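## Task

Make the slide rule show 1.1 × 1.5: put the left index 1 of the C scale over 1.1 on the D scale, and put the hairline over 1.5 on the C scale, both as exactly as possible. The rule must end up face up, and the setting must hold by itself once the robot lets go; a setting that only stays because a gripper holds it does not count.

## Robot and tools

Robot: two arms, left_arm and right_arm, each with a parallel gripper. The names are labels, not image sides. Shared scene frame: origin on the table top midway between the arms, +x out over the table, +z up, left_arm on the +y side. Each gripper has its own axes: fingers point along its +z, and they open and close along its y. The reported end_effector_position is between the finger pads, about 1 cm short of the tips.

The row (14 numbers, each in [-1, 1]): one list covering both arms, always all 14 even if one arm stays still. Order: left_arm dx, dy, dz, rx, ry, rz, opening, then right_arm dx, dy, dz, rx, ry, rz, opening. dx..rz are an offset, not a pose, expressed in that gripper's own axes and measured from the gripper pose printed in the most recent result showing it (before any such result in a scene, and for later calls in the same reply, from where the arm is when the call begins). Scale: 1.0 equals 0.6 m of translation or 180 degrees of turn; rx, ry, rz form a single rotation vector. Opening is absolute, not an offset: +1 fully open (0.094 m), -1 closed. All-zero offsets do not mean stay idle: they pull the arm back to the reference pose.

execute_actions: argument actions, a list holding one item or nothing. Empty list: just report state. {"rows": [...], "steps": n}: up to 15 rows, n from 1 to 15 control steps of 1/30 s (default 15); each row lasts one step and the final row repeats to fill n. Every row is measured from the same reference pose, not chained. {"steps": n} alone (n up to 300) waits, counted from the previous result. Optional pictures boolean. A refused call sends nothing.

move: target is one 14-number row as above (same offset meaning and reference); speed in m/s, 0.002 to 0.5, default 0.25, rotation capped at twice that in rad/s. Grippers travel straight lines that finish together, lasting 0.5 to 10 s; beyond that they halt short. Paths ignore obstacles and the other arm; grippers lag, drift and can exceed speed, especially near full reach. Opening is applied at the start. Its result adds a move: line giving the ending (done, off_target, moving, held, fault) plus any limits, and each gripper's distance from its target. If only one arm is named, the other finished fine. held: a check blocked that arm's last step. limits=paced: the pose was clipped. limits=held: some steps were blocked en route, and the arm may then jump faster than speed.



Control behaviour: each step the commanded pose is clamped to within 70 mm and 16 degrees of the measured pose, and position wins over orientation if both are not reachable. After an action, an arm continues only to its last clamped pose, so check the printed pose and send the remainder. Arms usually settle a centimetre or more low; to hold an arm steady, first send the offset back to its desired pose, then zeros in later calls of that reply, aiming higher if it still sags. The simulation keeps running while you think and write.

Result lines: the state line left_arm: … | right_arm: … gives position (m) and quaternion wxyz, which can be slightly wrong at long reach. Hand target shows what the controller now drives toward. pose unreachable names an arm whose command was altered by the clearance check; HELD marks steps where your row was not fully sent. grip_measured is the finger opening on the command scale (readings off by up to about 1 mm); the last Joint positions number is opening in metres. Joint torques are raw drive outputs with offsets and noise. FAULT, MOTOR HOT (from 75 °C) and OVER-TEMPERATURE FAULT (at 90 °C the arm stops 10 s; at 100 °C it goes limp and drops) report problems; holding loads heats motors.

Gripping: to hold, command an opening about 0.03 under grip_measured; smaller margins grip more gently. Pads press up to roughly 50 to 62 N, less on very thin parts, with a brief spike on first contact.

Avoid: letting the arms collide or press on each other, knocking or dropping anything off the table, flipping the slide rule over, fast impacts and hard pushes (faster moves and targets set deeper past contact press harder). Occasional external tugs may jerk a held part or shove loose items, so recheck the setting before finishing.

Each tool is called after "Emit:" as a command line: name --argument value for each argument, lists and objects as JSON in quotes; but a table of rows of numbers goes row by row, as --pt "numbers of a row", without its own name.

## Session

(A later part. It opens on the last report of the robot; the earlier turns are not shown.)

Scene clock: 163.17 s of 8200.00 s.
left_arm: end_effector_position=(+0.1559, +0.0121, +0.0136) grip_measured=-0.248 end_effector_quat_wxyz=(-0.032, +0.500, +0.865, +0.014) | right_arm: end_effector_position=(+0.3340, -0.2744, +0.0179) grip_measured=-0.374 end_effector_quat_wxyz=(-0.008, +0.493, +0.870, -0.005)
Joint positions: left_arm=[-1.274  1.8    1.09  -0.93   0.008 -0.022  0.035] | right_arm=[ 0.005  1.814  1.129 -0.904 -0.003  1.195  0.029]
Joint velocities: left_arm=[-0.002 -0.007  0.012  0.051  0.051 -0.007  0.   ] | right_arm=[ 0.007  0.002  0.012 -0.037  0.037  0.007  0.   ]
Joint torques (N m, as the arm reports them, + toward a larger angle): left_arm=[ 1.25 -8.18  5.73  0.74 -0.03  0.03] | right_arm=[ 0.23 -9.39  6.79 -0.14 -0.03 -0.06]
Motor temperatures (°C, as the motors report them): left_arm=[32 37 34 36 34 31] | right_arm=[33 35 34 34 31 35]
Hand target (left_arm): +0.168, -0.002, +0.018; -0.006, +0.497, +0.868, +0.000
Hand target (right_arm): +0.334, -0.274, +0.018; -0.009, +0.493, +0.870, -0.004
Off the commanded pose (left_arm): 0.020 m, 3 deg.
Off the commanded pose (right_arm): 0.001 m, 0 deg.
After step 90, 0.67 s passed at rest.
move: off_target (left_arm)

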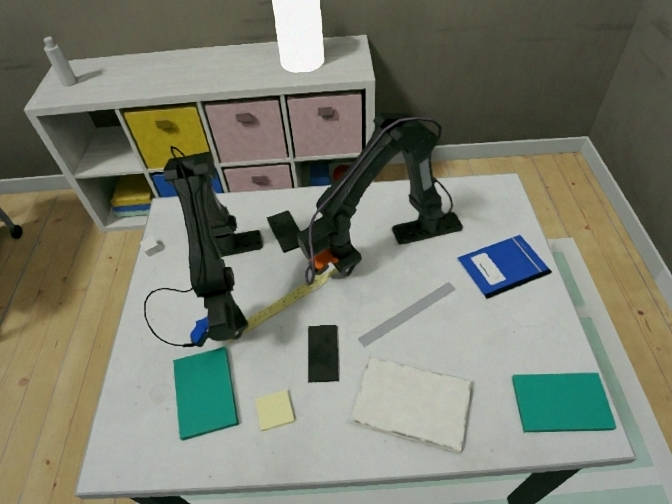

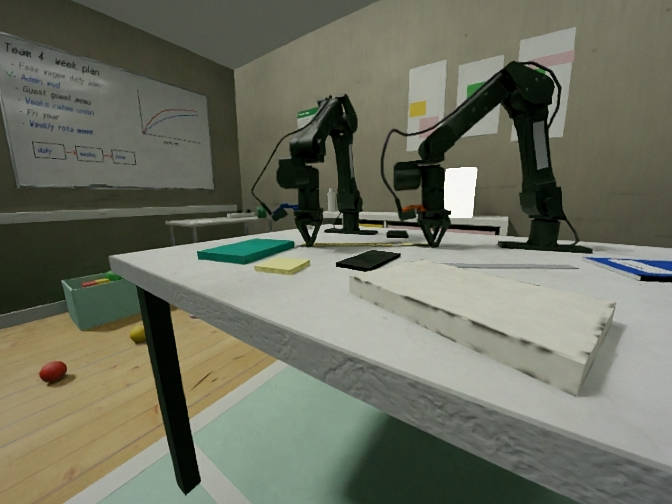

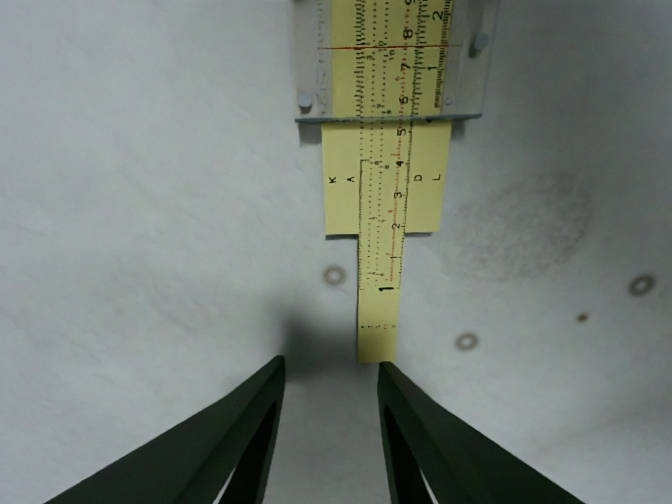

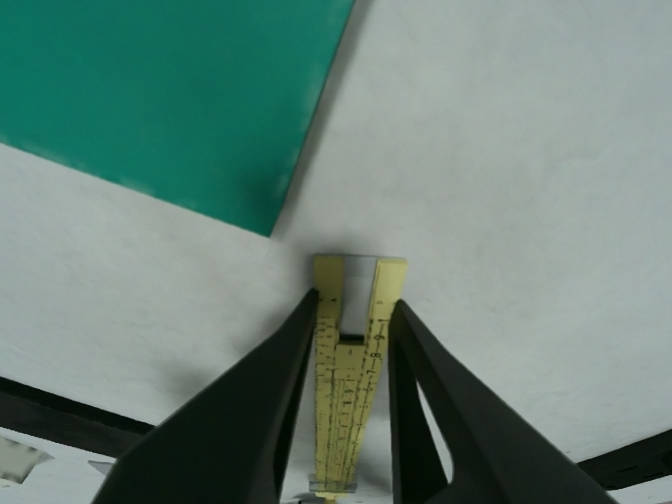

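Emit:
move --target '[0.008,0.012,-0.012,0,-0.02,0,-0.25,0,0,0,0,0,0,-0.40]' --speed 0.02

Scene clock: 176.00 s of 8200.00 s.
left_arm: end_effector_position=(+0.1549, +0.0214, +0.0144) grip_measured=-0.248 end_effector_quat_wxyz=(-0.021, +0.501, +0.865, +0.008) | right_arm: end_effector_position=(+0.3340, -0.2744, +0.0179) grip_measured=-0.374 end_effector_quat_wxyz=(-0.008, +0.493, +0.870, -0.005)
Joint positions: left_arm=[-1.261  1.746  1.028 -0.897  0.008 -0.007  0.035] | right_arm=[ 0.005  1.814  1.129 -0.904 -0.003  1.195  0.029]
Joint velocities: left_arm=[ 0.007  0.007  0.002  0.022 -0.007 -0.051 -0.   ] | right_arm=[-0.007  0.017 -0.012 -0.066  0.007  0.007 -0.   ]
Joint torques (N m, as the arm reports them, + toward a larger angle): left_arm=[  1.08 -10.6    2.97   0.61  -0.01   0.07] | right_arm=[ 0.22 -9.25  6.46 -0.04  0.04  0.01]
Motor temperatures (°C, as the motors report them): left_arm=[32 38 34 36 34 31] | right_arm=[33 35 34 34 31 35]
Hand target (left_arm): +0.160, +0.020, +0.021; -0.004, +0.500, +0.866, -0.000
Hand target (right_arm): +0.334, -0.274, +0.018; -0.008, +0.493, +0.870, -0.005
Off the commanded pose (left_arm): 0.009 m, 2 deg.
Off the commanded pose (right_arm): 0.000 m, 0 deg.
After step 90, 8.03 s passed at rest.
move: done

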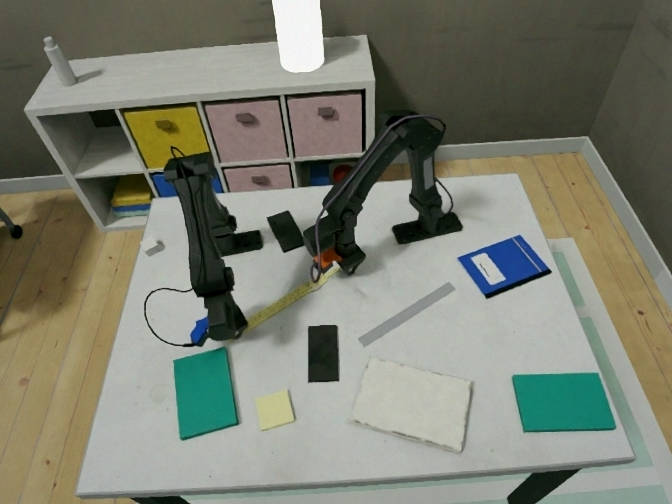

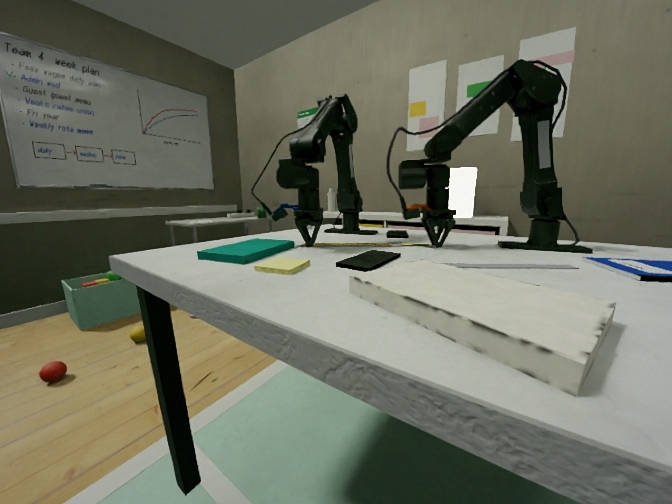

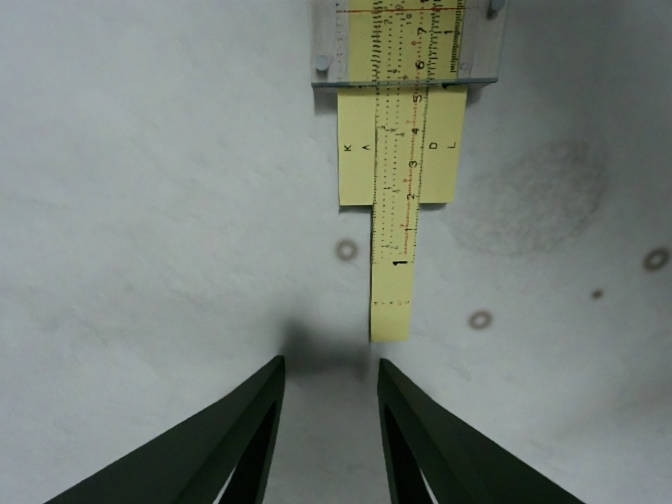

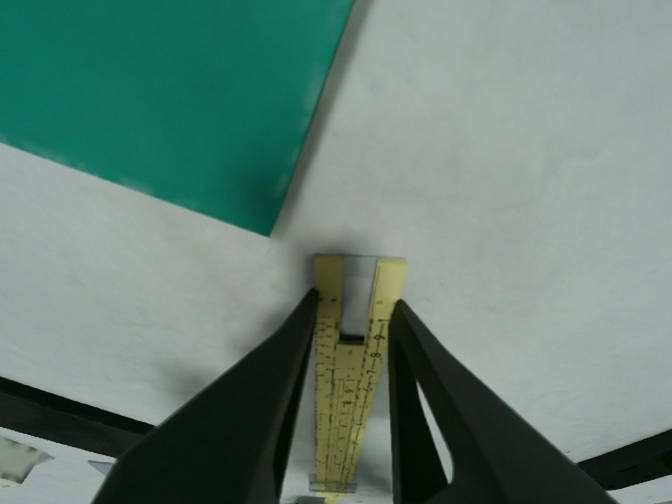

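Emit:
move --target '[-0.06,0.006,-0.015,0,-0.012,0,-0.25,0,0,0,0,0,0,-0.40]' --speed 0.03

Scene clock: 181.23 s of 8200.00 s.
left_arm: end_effector_position=(+0.1649, +0.0036, +0.0167) grip_measured=-0.248 end_effector_quat_wxyz=(-0.025, +0.505, +0.863, +0.010) | right_arm: end_effector_position=(+0.3340, -0.2745, +0.0179) grip_measured=-0.374 end_effector_quat_wxyz=(-0.008, +0.493, +0.870, -0.005)
Joint positions: left_arm=[-1.261  1.823  1.133 -0.935  0.008  0.001  0.035] | right_arm=[ 0.005  1.814  1.129 -0.904 -0.002  1.195  0.029]
Joint velocities: left_arm=[-0.012  0.012 -0.007 -0.037 -0.007 -0.022  0.001] | right_arm=[ 0.002  0.017  0.002 -0.022 -0.051  0.037 -0.001]
Joint torques (N m, as the arm reports them, + toward a larger angle): left_arm=[ 1.39 -8.71  5.7   0.69  0.01  0.  ] | right_arm=[-0.04 -9.04  6.83 -0.11  0.    0.  ]
Motor temperatures (°C, as the motors report them): left_arm=[32 38 34 36 34 31] | right_arm=[33 35 34 34 31 35]
Hand target (left_arm): +0.176, -0.007, +0.022; -0.005, +0.501, +0.865, -0.001
Hand target (right_arm): +0.334, -0.274, +0.018; -0.008, +0.493, +0.870, -0.005
Off the commanded pose (left_arm): 0.017 m, 3 deg.
Off the commanded pose (right_arm): 0.000 m, 0 deg.
After step 90, 0.73 s passed at rest.
move: off_target (left_arm)

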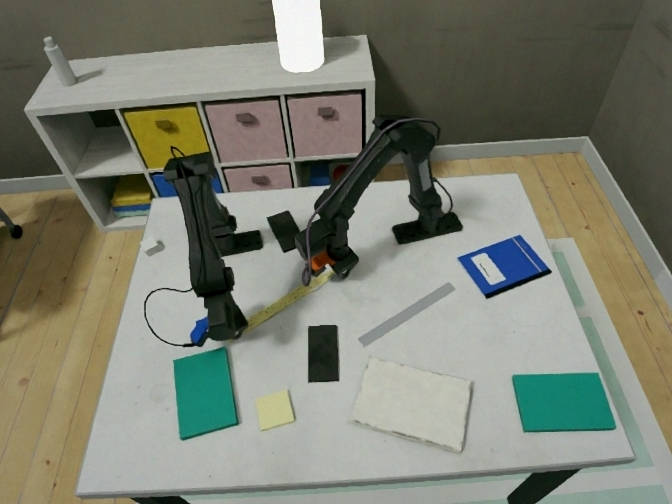

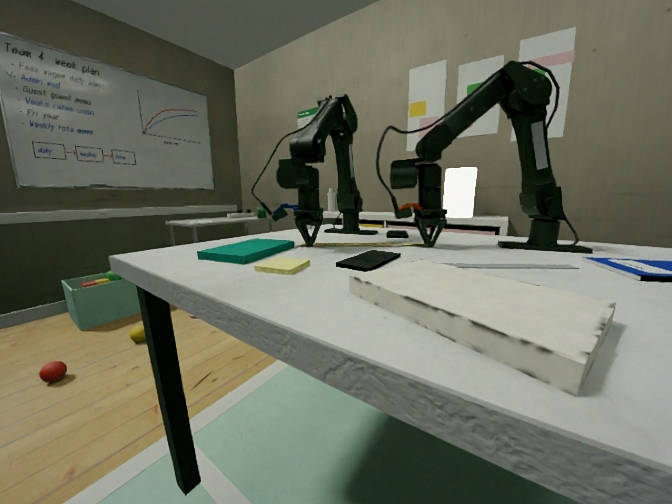

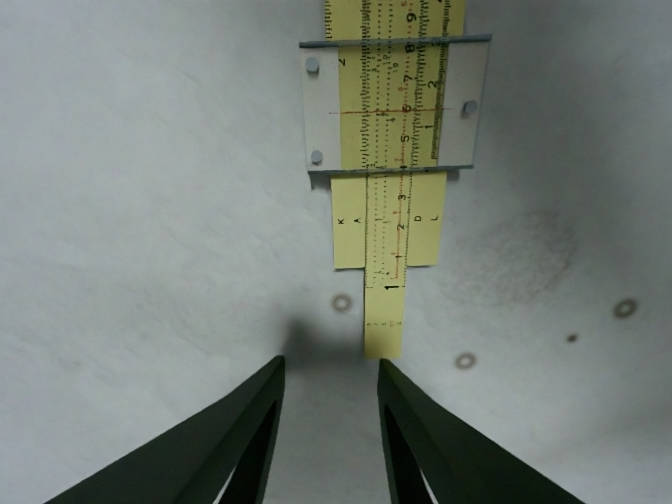

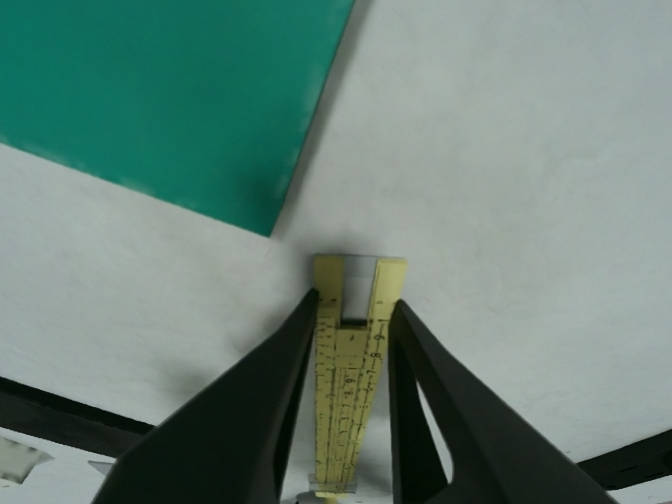

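Emit:
move --target '[-0.065,0.008,-0.008,0,-0.014,0,-0.25,0,0,0,0,0,0,-0.40]' --speed 0.03

Scene clock: 185.53 s of 8200.00 s.
left_arm: end_effector_position=(+0.1767, -0.0147, +0.0145) grip_measured=-0.248 end_effector_quat_wxyz=(-0.030, +0.508, +0.861, +0.013) | right_arm: end_effector_position=(+0.3341, -0.2751, +0.0179) grip_measured=-0.374 end_effector_quat_wxyz=(-0.007, +0.493, +0.870, -0.006)
Joint positions: left_arm=[-1.258  1.911  1.241 -0.966  0.008  0.011  0.035] | right_arm=[ 0.005  1.814  1.129 -0.904  0.001  1.195  0.029]
Joint velocities: left_arm=[ 0.007 -0.022  0.007 -0.022 -0.051  0.051 -0.   ] | right_arm=[ 0.002  0.002 -0.017  0.007 -0.066 -0.007 -0.001]
Joint torques (N m, as the arm reports them, + toward a larger angle): left_arm=[ 1.25 -9.57  5.76  0.71  0.    0.07] | right_arm=[ 0.16 -9.5   6.73 -0.12 -0.04  0.01]
Motor temperatures (°C, as the motors report them): left_arm=[32 38 34 36 34 31] | right_arm=[33 35 34 34 31 35]
Hand target (left_arm): +0.189, -0.027, +0.020; -0.006, +0.505, +0.863, -0.000
Hand target (right_arm): +0.334, -0.274, +0.018; -0.008, +0.493, +0.870, -0.005
Off the commanded pose (left_arm): 0.019 m, 3 deg.
Off the commanded pose (right_arm): 0.001 m, 0 deg.
move: off_target (left_arm)

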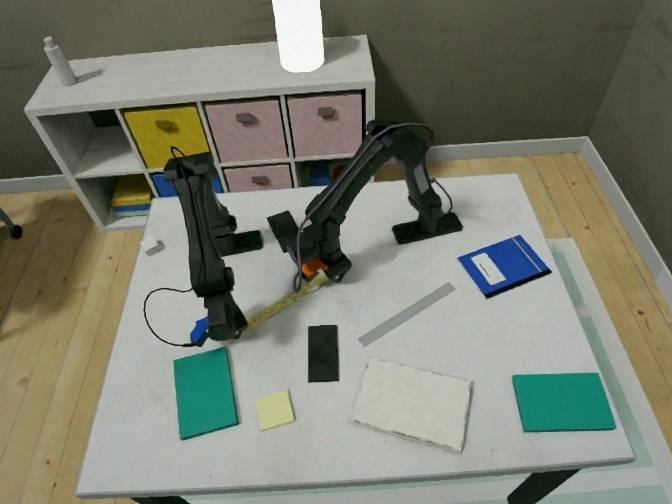

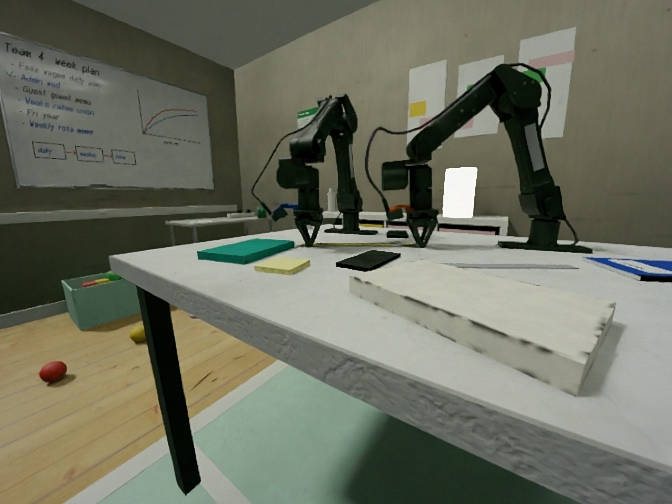

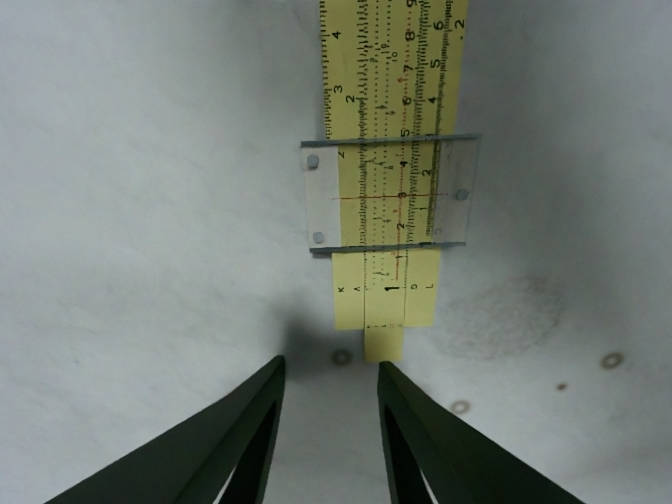

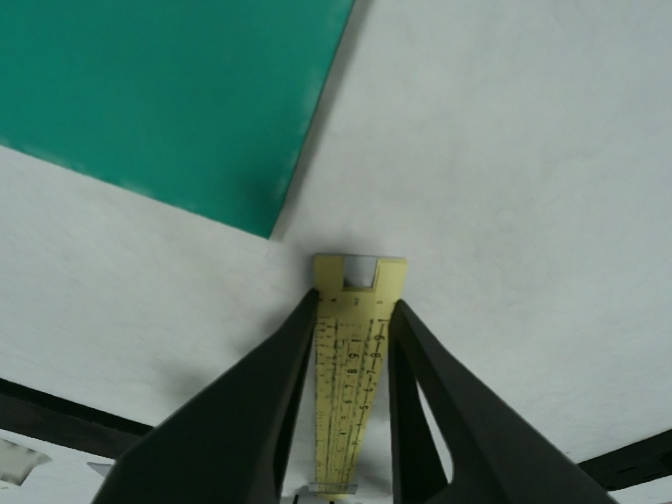

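Emit:
zoom_image --camera "cam_left_wrist" --region '[290, 130, 500, 370]'

Region (290, 130, 500, 370) of cam_left_wrist's 672x504 image, scaled by 2.100, with more detail than that image has; it fills the left 441 columns of this view, and the rest is white.

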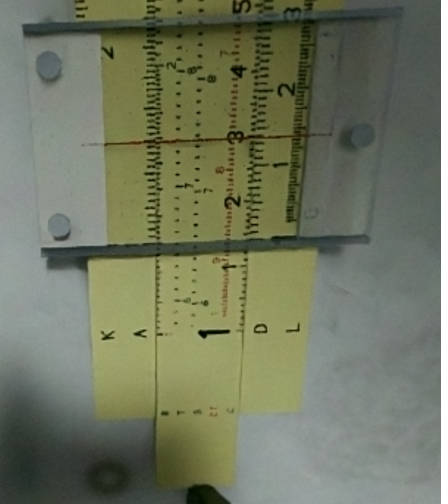

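Emit:
move --target '[-0.05,0.008,-0.012,0,-0.014,0,-0.25,0,0,0,0,0,0,-0.40]' --speed 0.02

Emit:
zoom_image --camera "cam_left_wrist" --region '[290, 130, 500, 370]'

Scene clock: 197.70 s of 8200.00 s.
left_arm: end_effector_position=(+0.1828, -0.0254, +0.0147) grip_measured=-0.248 end_effector_quat_wxyz=(-0.036, +0.511, +0.859, +0.016) | right_arm: end_effector_position=(+0.3342, -0.2753, +0.0179) grip_measured=-0.374 end_effector_quat_wxyz=(-0.006, +0.493, +0.870, -0.007)
Joint positions: left_arm=[-1.258  1.966  1.318 -1.002  0.008  0.02   0.035] | right_arm=[ 0.005  1.814  1.129 -0.904  0.002  1.195  0.029]
Joint velocities: left_arm=[-0.002  0.007 -0.002 -0.007 -0.022  0.051 -0.001] | right_arm=[-0.002 -0.012 -0.022 -0.139 -0.022  0.007 -0.001]
Joint torques (N m, as the arm reports them, + toward a larger angle): left_arm=[  1.4  -10.09   5.8    0.72   0.01   0.07] | right_arm=[ 0.23 -9.33  6.73 -0.12  0.01 -0.03]
Motor temperatures (°C, as the motors report them): left_arm=[32 38 35 36 34 31] | right_arm=[33 35 34 34 31 35]
Hand target (left_arm): +0.196, -0.038, +0.020; -0.011, +0.507, +0.862, +0.002
Hand target (right_arm): +0.334, -0.275, +0.018; -0.007, +0.493, +0.870, -0.006
Off the commanded pose (left_arm): 0.019 m, 3 deg.
Off the commanded pose (right_arm): 0.000 m, 0 deg.
After step 90, 7.37 s passed at rest.
move: off_target (left_arm)

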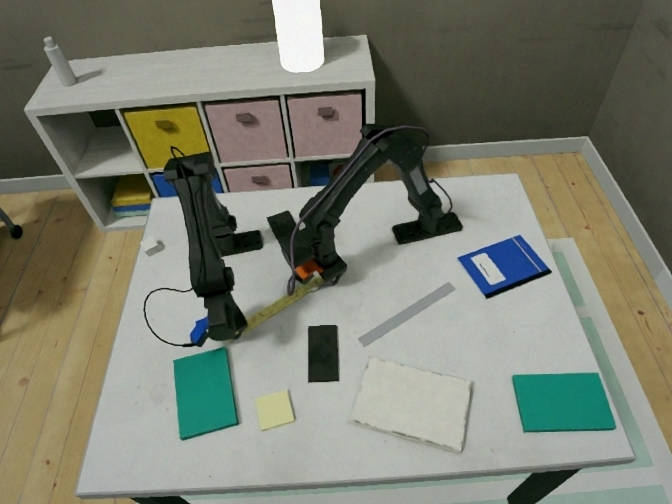

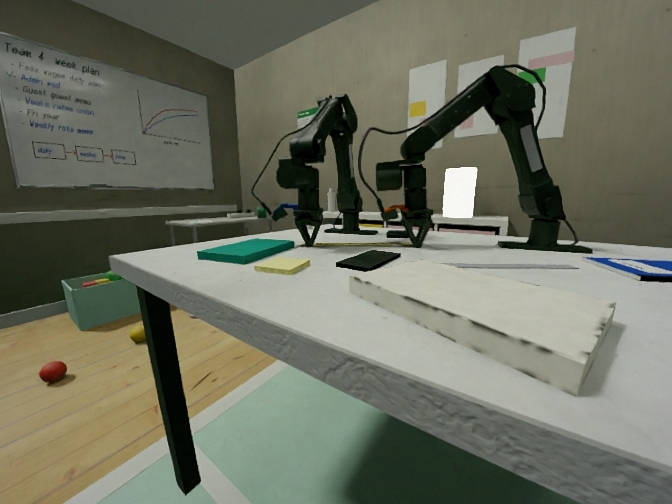

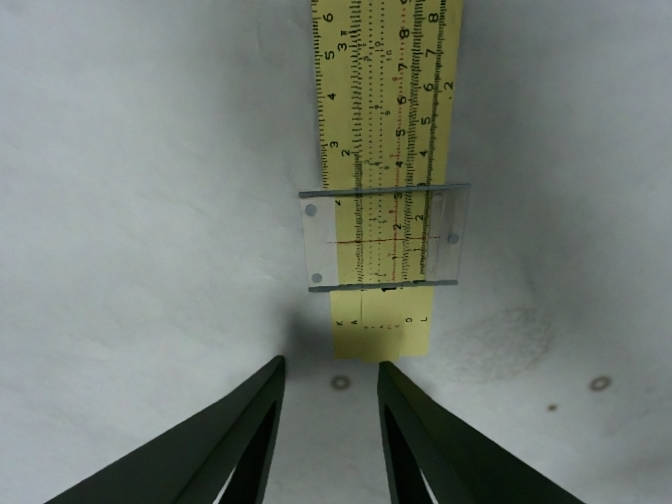

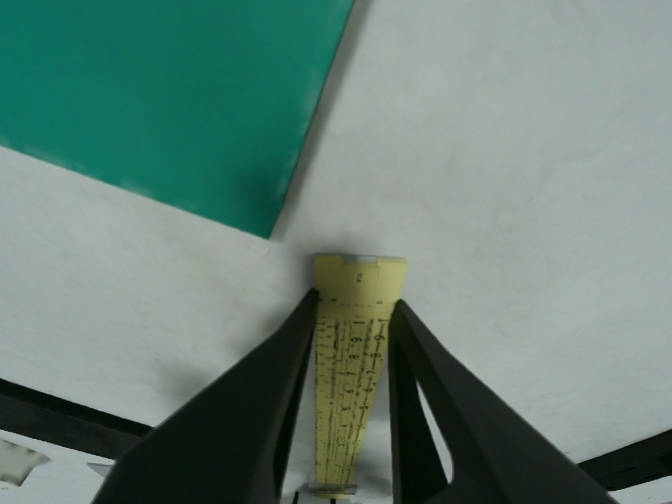

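Region (290, 130, 500, 370) of cam_left_wrist's 672x504 image, scaled by 2.100, with more detail than that image has; it fills the left 441 columns of this view, and the rest is white.

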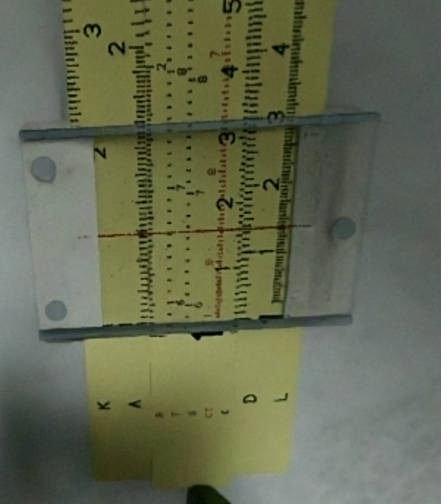

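Emit:
move --target '[0.0,0.004,-0.014,0,-0.02,0,-0.25,0,0,0,0,0,0,-0.40]' --speed 0.02

Scene clock: 202.57 s of 8200.00 s.
left_arm: end_effector_position=(+0.1809, -0.0222, +0.0143) grip_measured=-0.248 end_effector_quat_wxyz=(-0.026, +0.512, +0.859, +0.010) | right_arm: end_effector_position=(+0.3342, -0.2753, +0.0179) grip_measured=-0.374 end_effector_quat_wxyz=(-0.006, +0.493, +0.870, -0.007)
Joint positions: left_arm=[-1.258  1.933  1.271 -0.965  0.008  0.021  0.035] | right_arm=[ 0.005  1.814  1.129 -0.904  0.002  1.195  0.029]
Joint velocities: left_arm=[-0.012 -0.012 -0.007 -0.081 -0.007  0.022  0.001] | right_arm=[ 0.017  0.007 -0.007 -0.066  0.037  0.022  0.   ]
Joint torques (N m, as the arm reports them, + toward a larger angle): left_arm=[  0.81 -12.8    3.17   0.58   0.01   0.06] | right_arm=[ 0.16 -9.31  6.64 -0.12  0.01  0.02]
Motor temperatures (°C, as the motors report them): left_arm=[32 39 34 36 34 31] | right_arm=[33 36 34 34 31 35]
Hand target (left_arm): +0.185, -0.024, +0.023; -0.009, +0.511, +0.859, +0.001
Hand target (right_arm): +0.334, -0.275, +0.018; -0.006, +0.493, +0.870, -0.007
Off the commanded pose (left_arm): 0.010 m, 2 deg.
Off the commanded pose (right_arm): 0.000 m, 0 deg.
After step 90, 0.07 s passed at rest.
move: done

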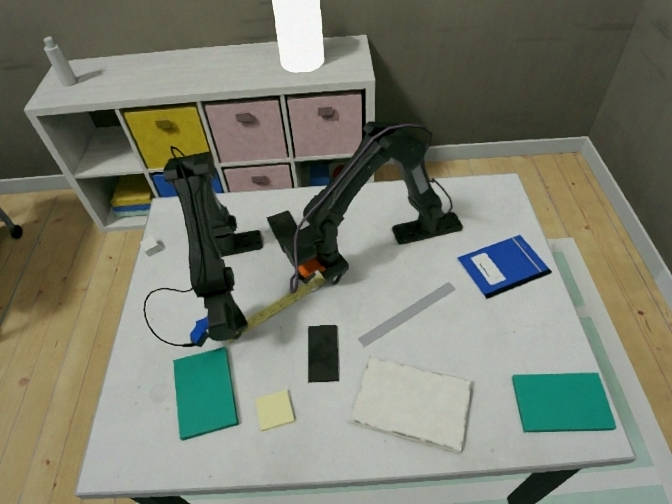

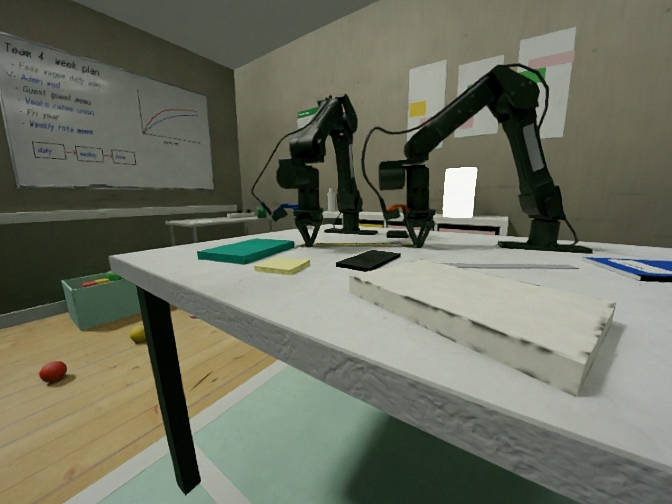

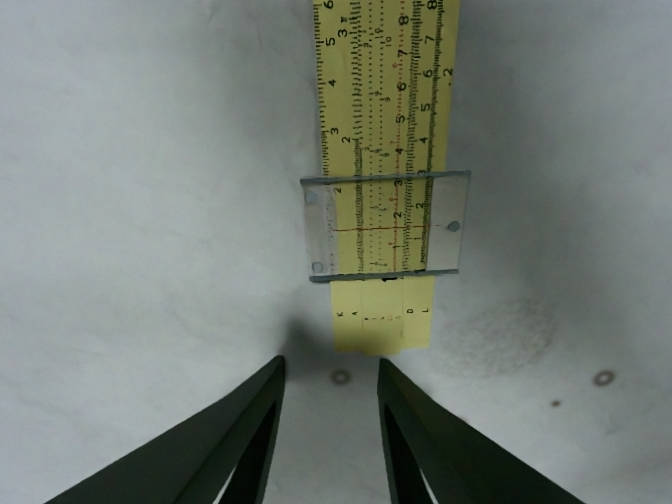

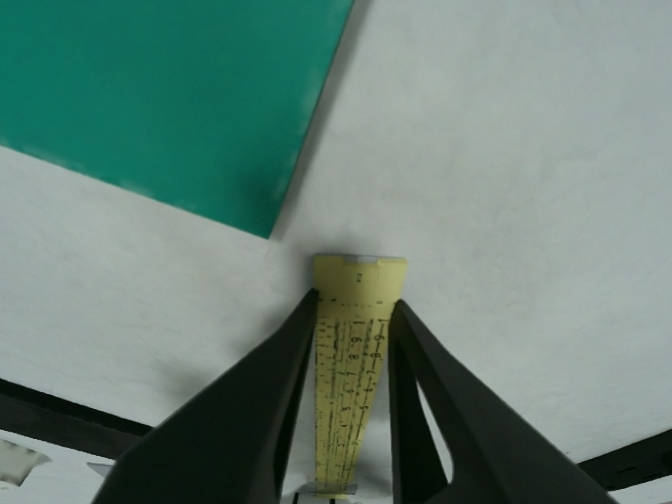

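Emit:
move --target '[0.0,0.0,-0.022,0,-0.015,0,-0.25,0,0,0,0,0,0,-0.40]' --speed 0.02

Scene clock: 205.70 s of 8200.00 s.
left_arm: end_effector_position=(+0.1796, -0.0199, +0.0190) grip_measured=-0.248 end_effector_quat_wxyz=(-0.021, +0.512, +0.859, +0.007) | right_arm: end_effector_position=(+0.3342, -0.2753, +0.0179) grip_measured=-0.374 end_effector_quat_wxyz=(-0.006, +0.493, +0.870, -0.007)
Joint positions: left_arm=[-1.258  1.906  1.255 -0.963  0.008  0.021  0.035] | right_arm=[ 0.005  1.814  1.129 -0.904  0.002  1.195  0.029]
Joint velocities: left_arm=[-0.002 -0.007  0.017  0.037  0.007  0.022 -0.001] | right_arm=[-0.002  0.002 -0.002  0.022 -0.022 -0.051  0.001]
Joint torques (N m, as the arm reports them, + toward a larger angle): left_arm=[  0.11 -12.48   3.02   0.55   0.     0.01] | right_arm=[ 0.11 -9.11  6.66 -0.12 -0.06  0.02]
Motor temperatures (°C, as the motors report them): left_arm=[32 39 34 36 34 31] | right_arm=[33 36 34 34 31 35]
Hand target (left_arm): +0.181, -0.023, +0.027; -0.006, +0.511, +0.859, -0.001
Hand target (right_arm): +0.334, -0.275, +0.018; -0.006, +0.493, +0.870, -0.007
Off the commanded pose (left_arm): 0.009 m, 2 deg.
Off the commanded pose (right_arm): 0.000 m, 0 deg.
move: done

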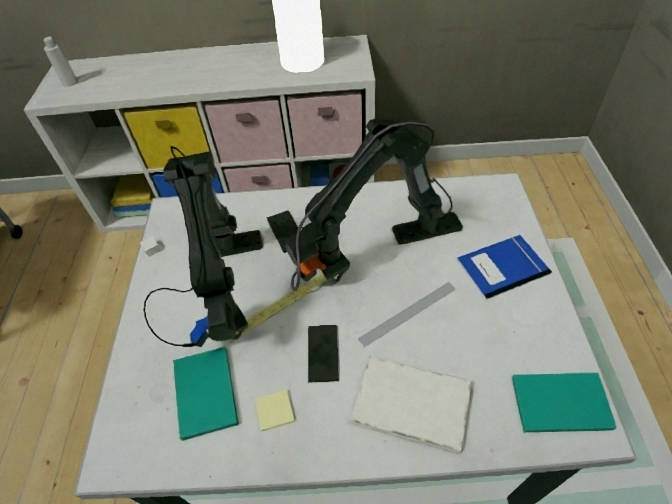

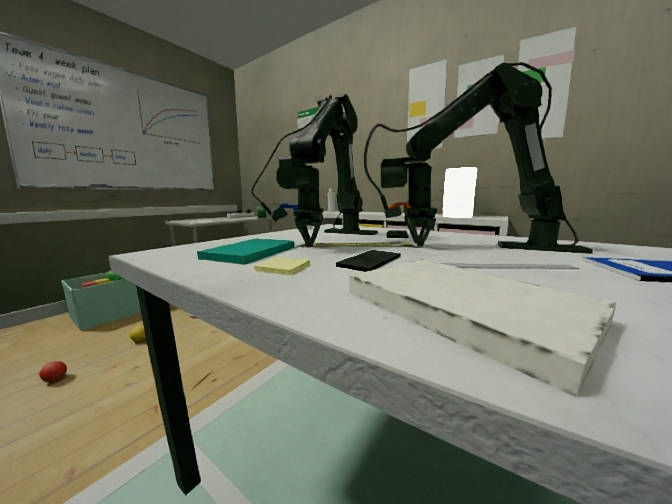

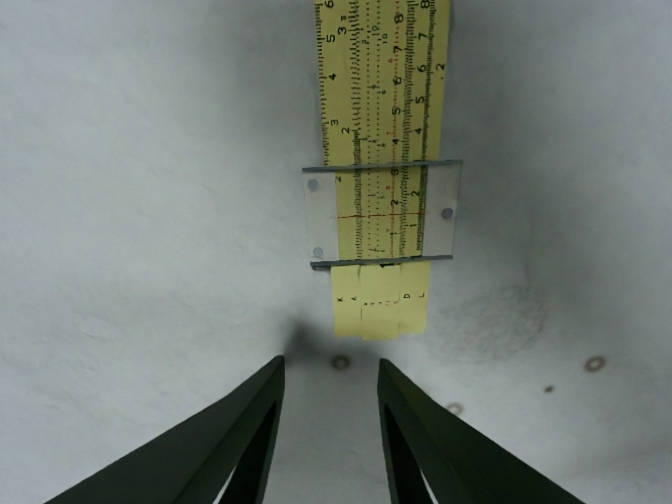

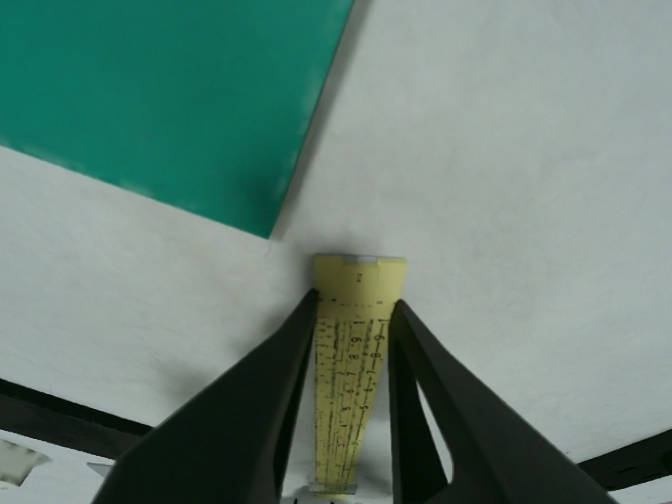

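Emit:
move --target '[-0.04,0.008,-0.011,0,-0.014,0,-0.25,0,0,0,0,0,0,-0.40]' --speed 0.015

Emit:
zoom_image --camera "cam_left_wrist" --region '[290, 160, 500, 400]'

Scene clock: 210.27 s of 8200.00 s.
left_arm: end_effector_position=(+0.1866, -0.0322, +0.0193) grip_measured=-0.248 end_effector_quat_wxyz=(-0.014, +0.514, +0.857, +0.004) | right_arm: end_effector_position=(+0.3342, -0.2753, +0.0179) grip_measured=-0.374 end_effector_quat_wxyz=(-0.006, +0.493, +0.870, -0.007)
Joint positions: left_arm=[-1.258  1.942  1.306 -0.964  0.008  0.027  0.035] | right_arm=[ 0.005  1.814  1.129 -0.904  0.002  1.195  0.029]
Joint velocities: left_arm=[ 0.002 -0.002  0.002  0.007  0.007 -0.007 -0.001] | right_arm=[ 0.007  0.002  0.002 -0.037  0.007 -0.037 -0.   ]
Joint torques (N m, as the arm reports them, + toward a larger angle): left_arm=[  1.39 -10.15   5.64   0.55   0.     0.07] | right_arm=[-0.12 -9.12  6.65 -0.13  0.01  0.04]
Motor temperatures (°C, as the motors report them): left_arm=[32 39 34 36 34 31] | right_arm=[33 36 34 34 31 35]
Hand target (left_arm): +0.196, -0.038, +0.025; -0.001, +0.511, +0.859, -0.004
Hand target (right_arm): +0.334, -0.275, +0.018; -0.006, +0.493, +0.870, -0.007
Off the commanded pose (left_arm): 0.012 m, 2 deg.
Off the commanded pose (right_arm): 0.000 m, 0 deg.
move: off_target (left_arm)

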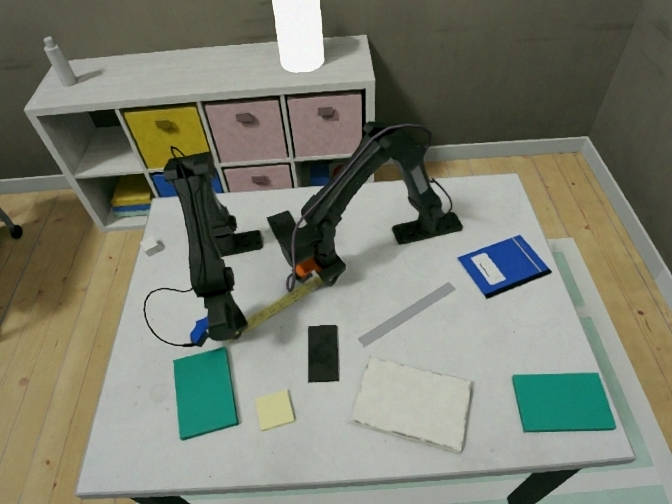

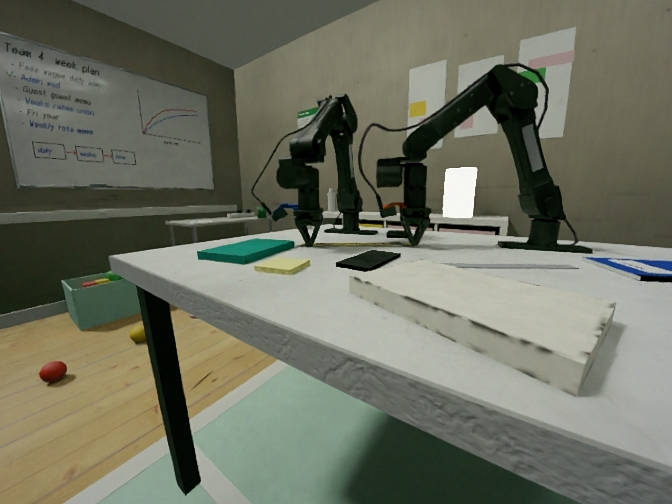

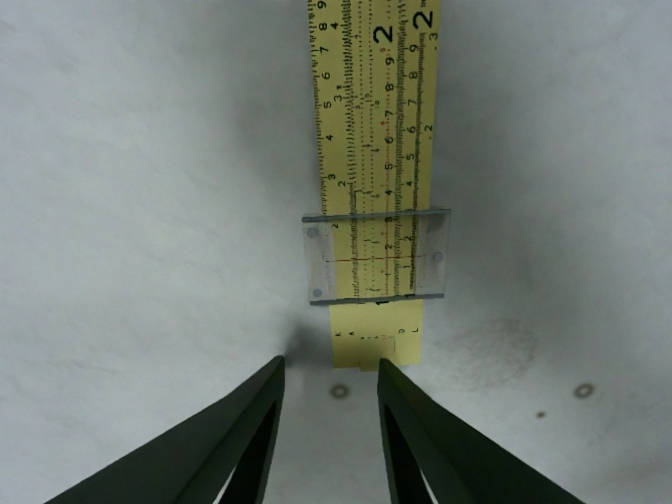

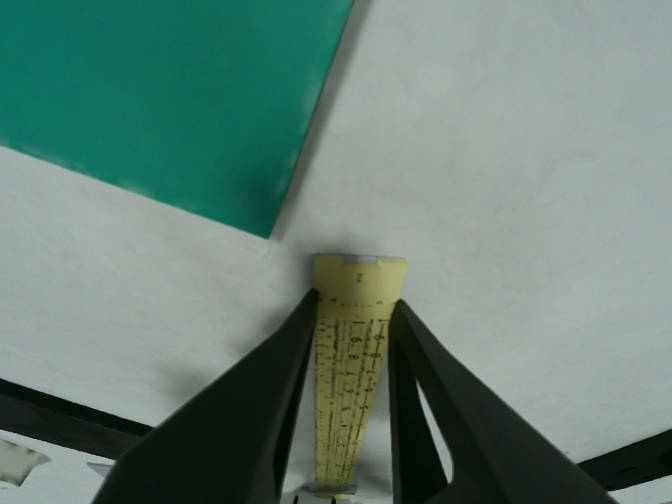

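Region (290, 160, 500, 400) of cam_left_wrist's 672x504 image, scaled by 2.100, with more detail than that image has; it fills the left 441 columns of this view, and the rest is white.

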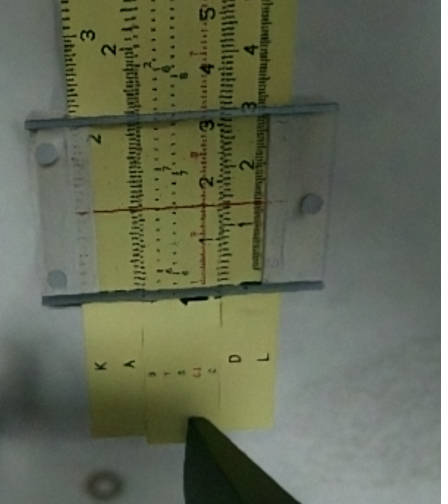

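Emit:
move --target '[0.022,0.0,-0.006,0,-0.008,0,-0.25,0,0,0,0,0,0,-0.40]' --speed 0.015

Scene clock: 213.40 s of 8200.00 s.
left_arm: end_effector_position=(+0.1790, -0.0188, +0.0148) grip_measured=-0.248 end_effector_quat_wxyz=(-0.017, +0.514, +0.857, +0.005) | right_arm: end_effector_position=(+0.3342, -0.2752, +0.0179) grip_measured=-0.374 end_effector_quat_wxyz=(-0.007, +0.493, +0.870, -0.006)
Joint positions: left_arm=[-1.258  1.9    1.228 -0.933  0.008  0.027  0.035] | right_arm=[ 0.005  1.814  1.129 -0.904  0.002  1.195  0.029]
Joint velocities: left_arm=[ 0.012  0.002 -0.012 -0.051  0.037  0.022  0.   ] | right_arm=[ 0.027  0.007 -0.002  0.037 -0.051  0.037  0.   ]
Joint torques (N m, as the arm reports them, + toward a larger angle): left_arm=[  0.08 -12.32   3.16   0.55   0.03   0.01] | right_arm=[ 0.15 -9.17  6.52 -0.13  0.05  0.01]
Motor temperatures (°C, as the motors report them): left_arm=[32 40 34 36 34 31] | right_arm=[33 36 34 34 31 35]
Hand target (left_arm): +0.180, -0.021, +0.023; -0.004, +0.514, +0.858, -0.003
Hand target (right_arm): +0.334, -0.275, +0.018; -0.006, +0.493, +0.870, -0.007
Off the commanded pose (left_arm): 0.009 m, 2 deg.
Off the commanded pose (right_arm): 0.000 m, 0 deg.
move: done

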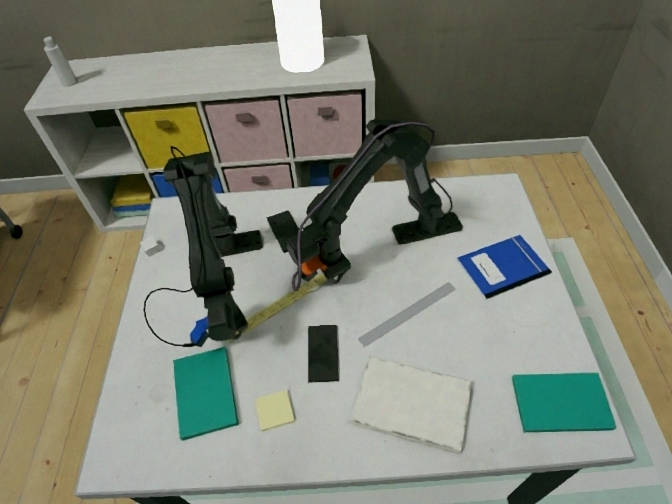

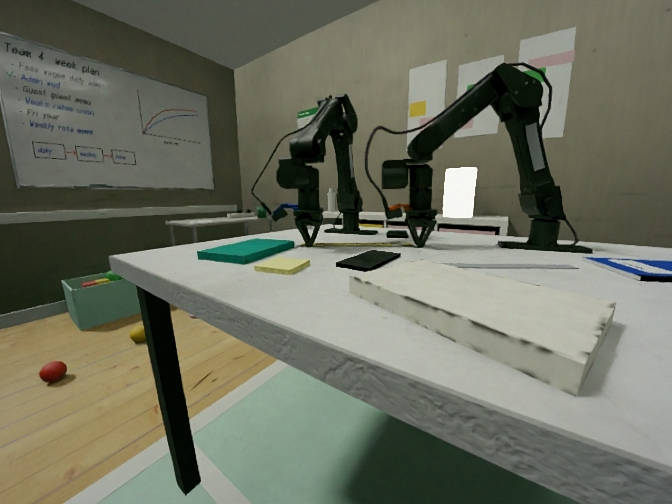

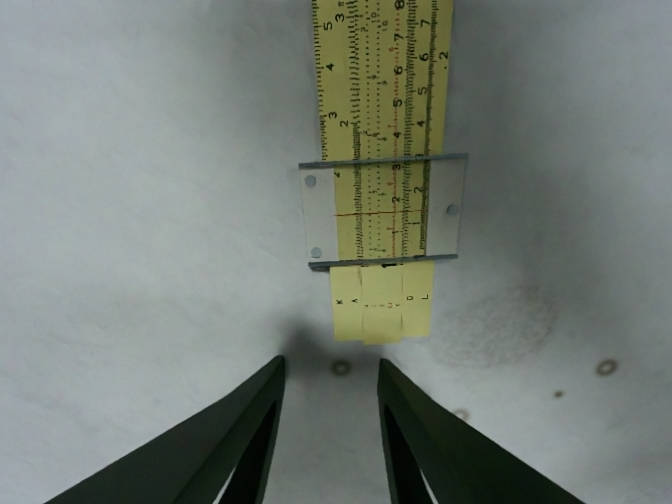

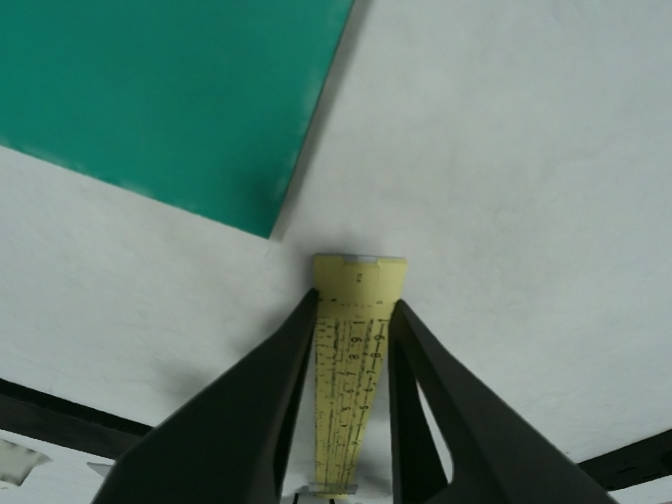

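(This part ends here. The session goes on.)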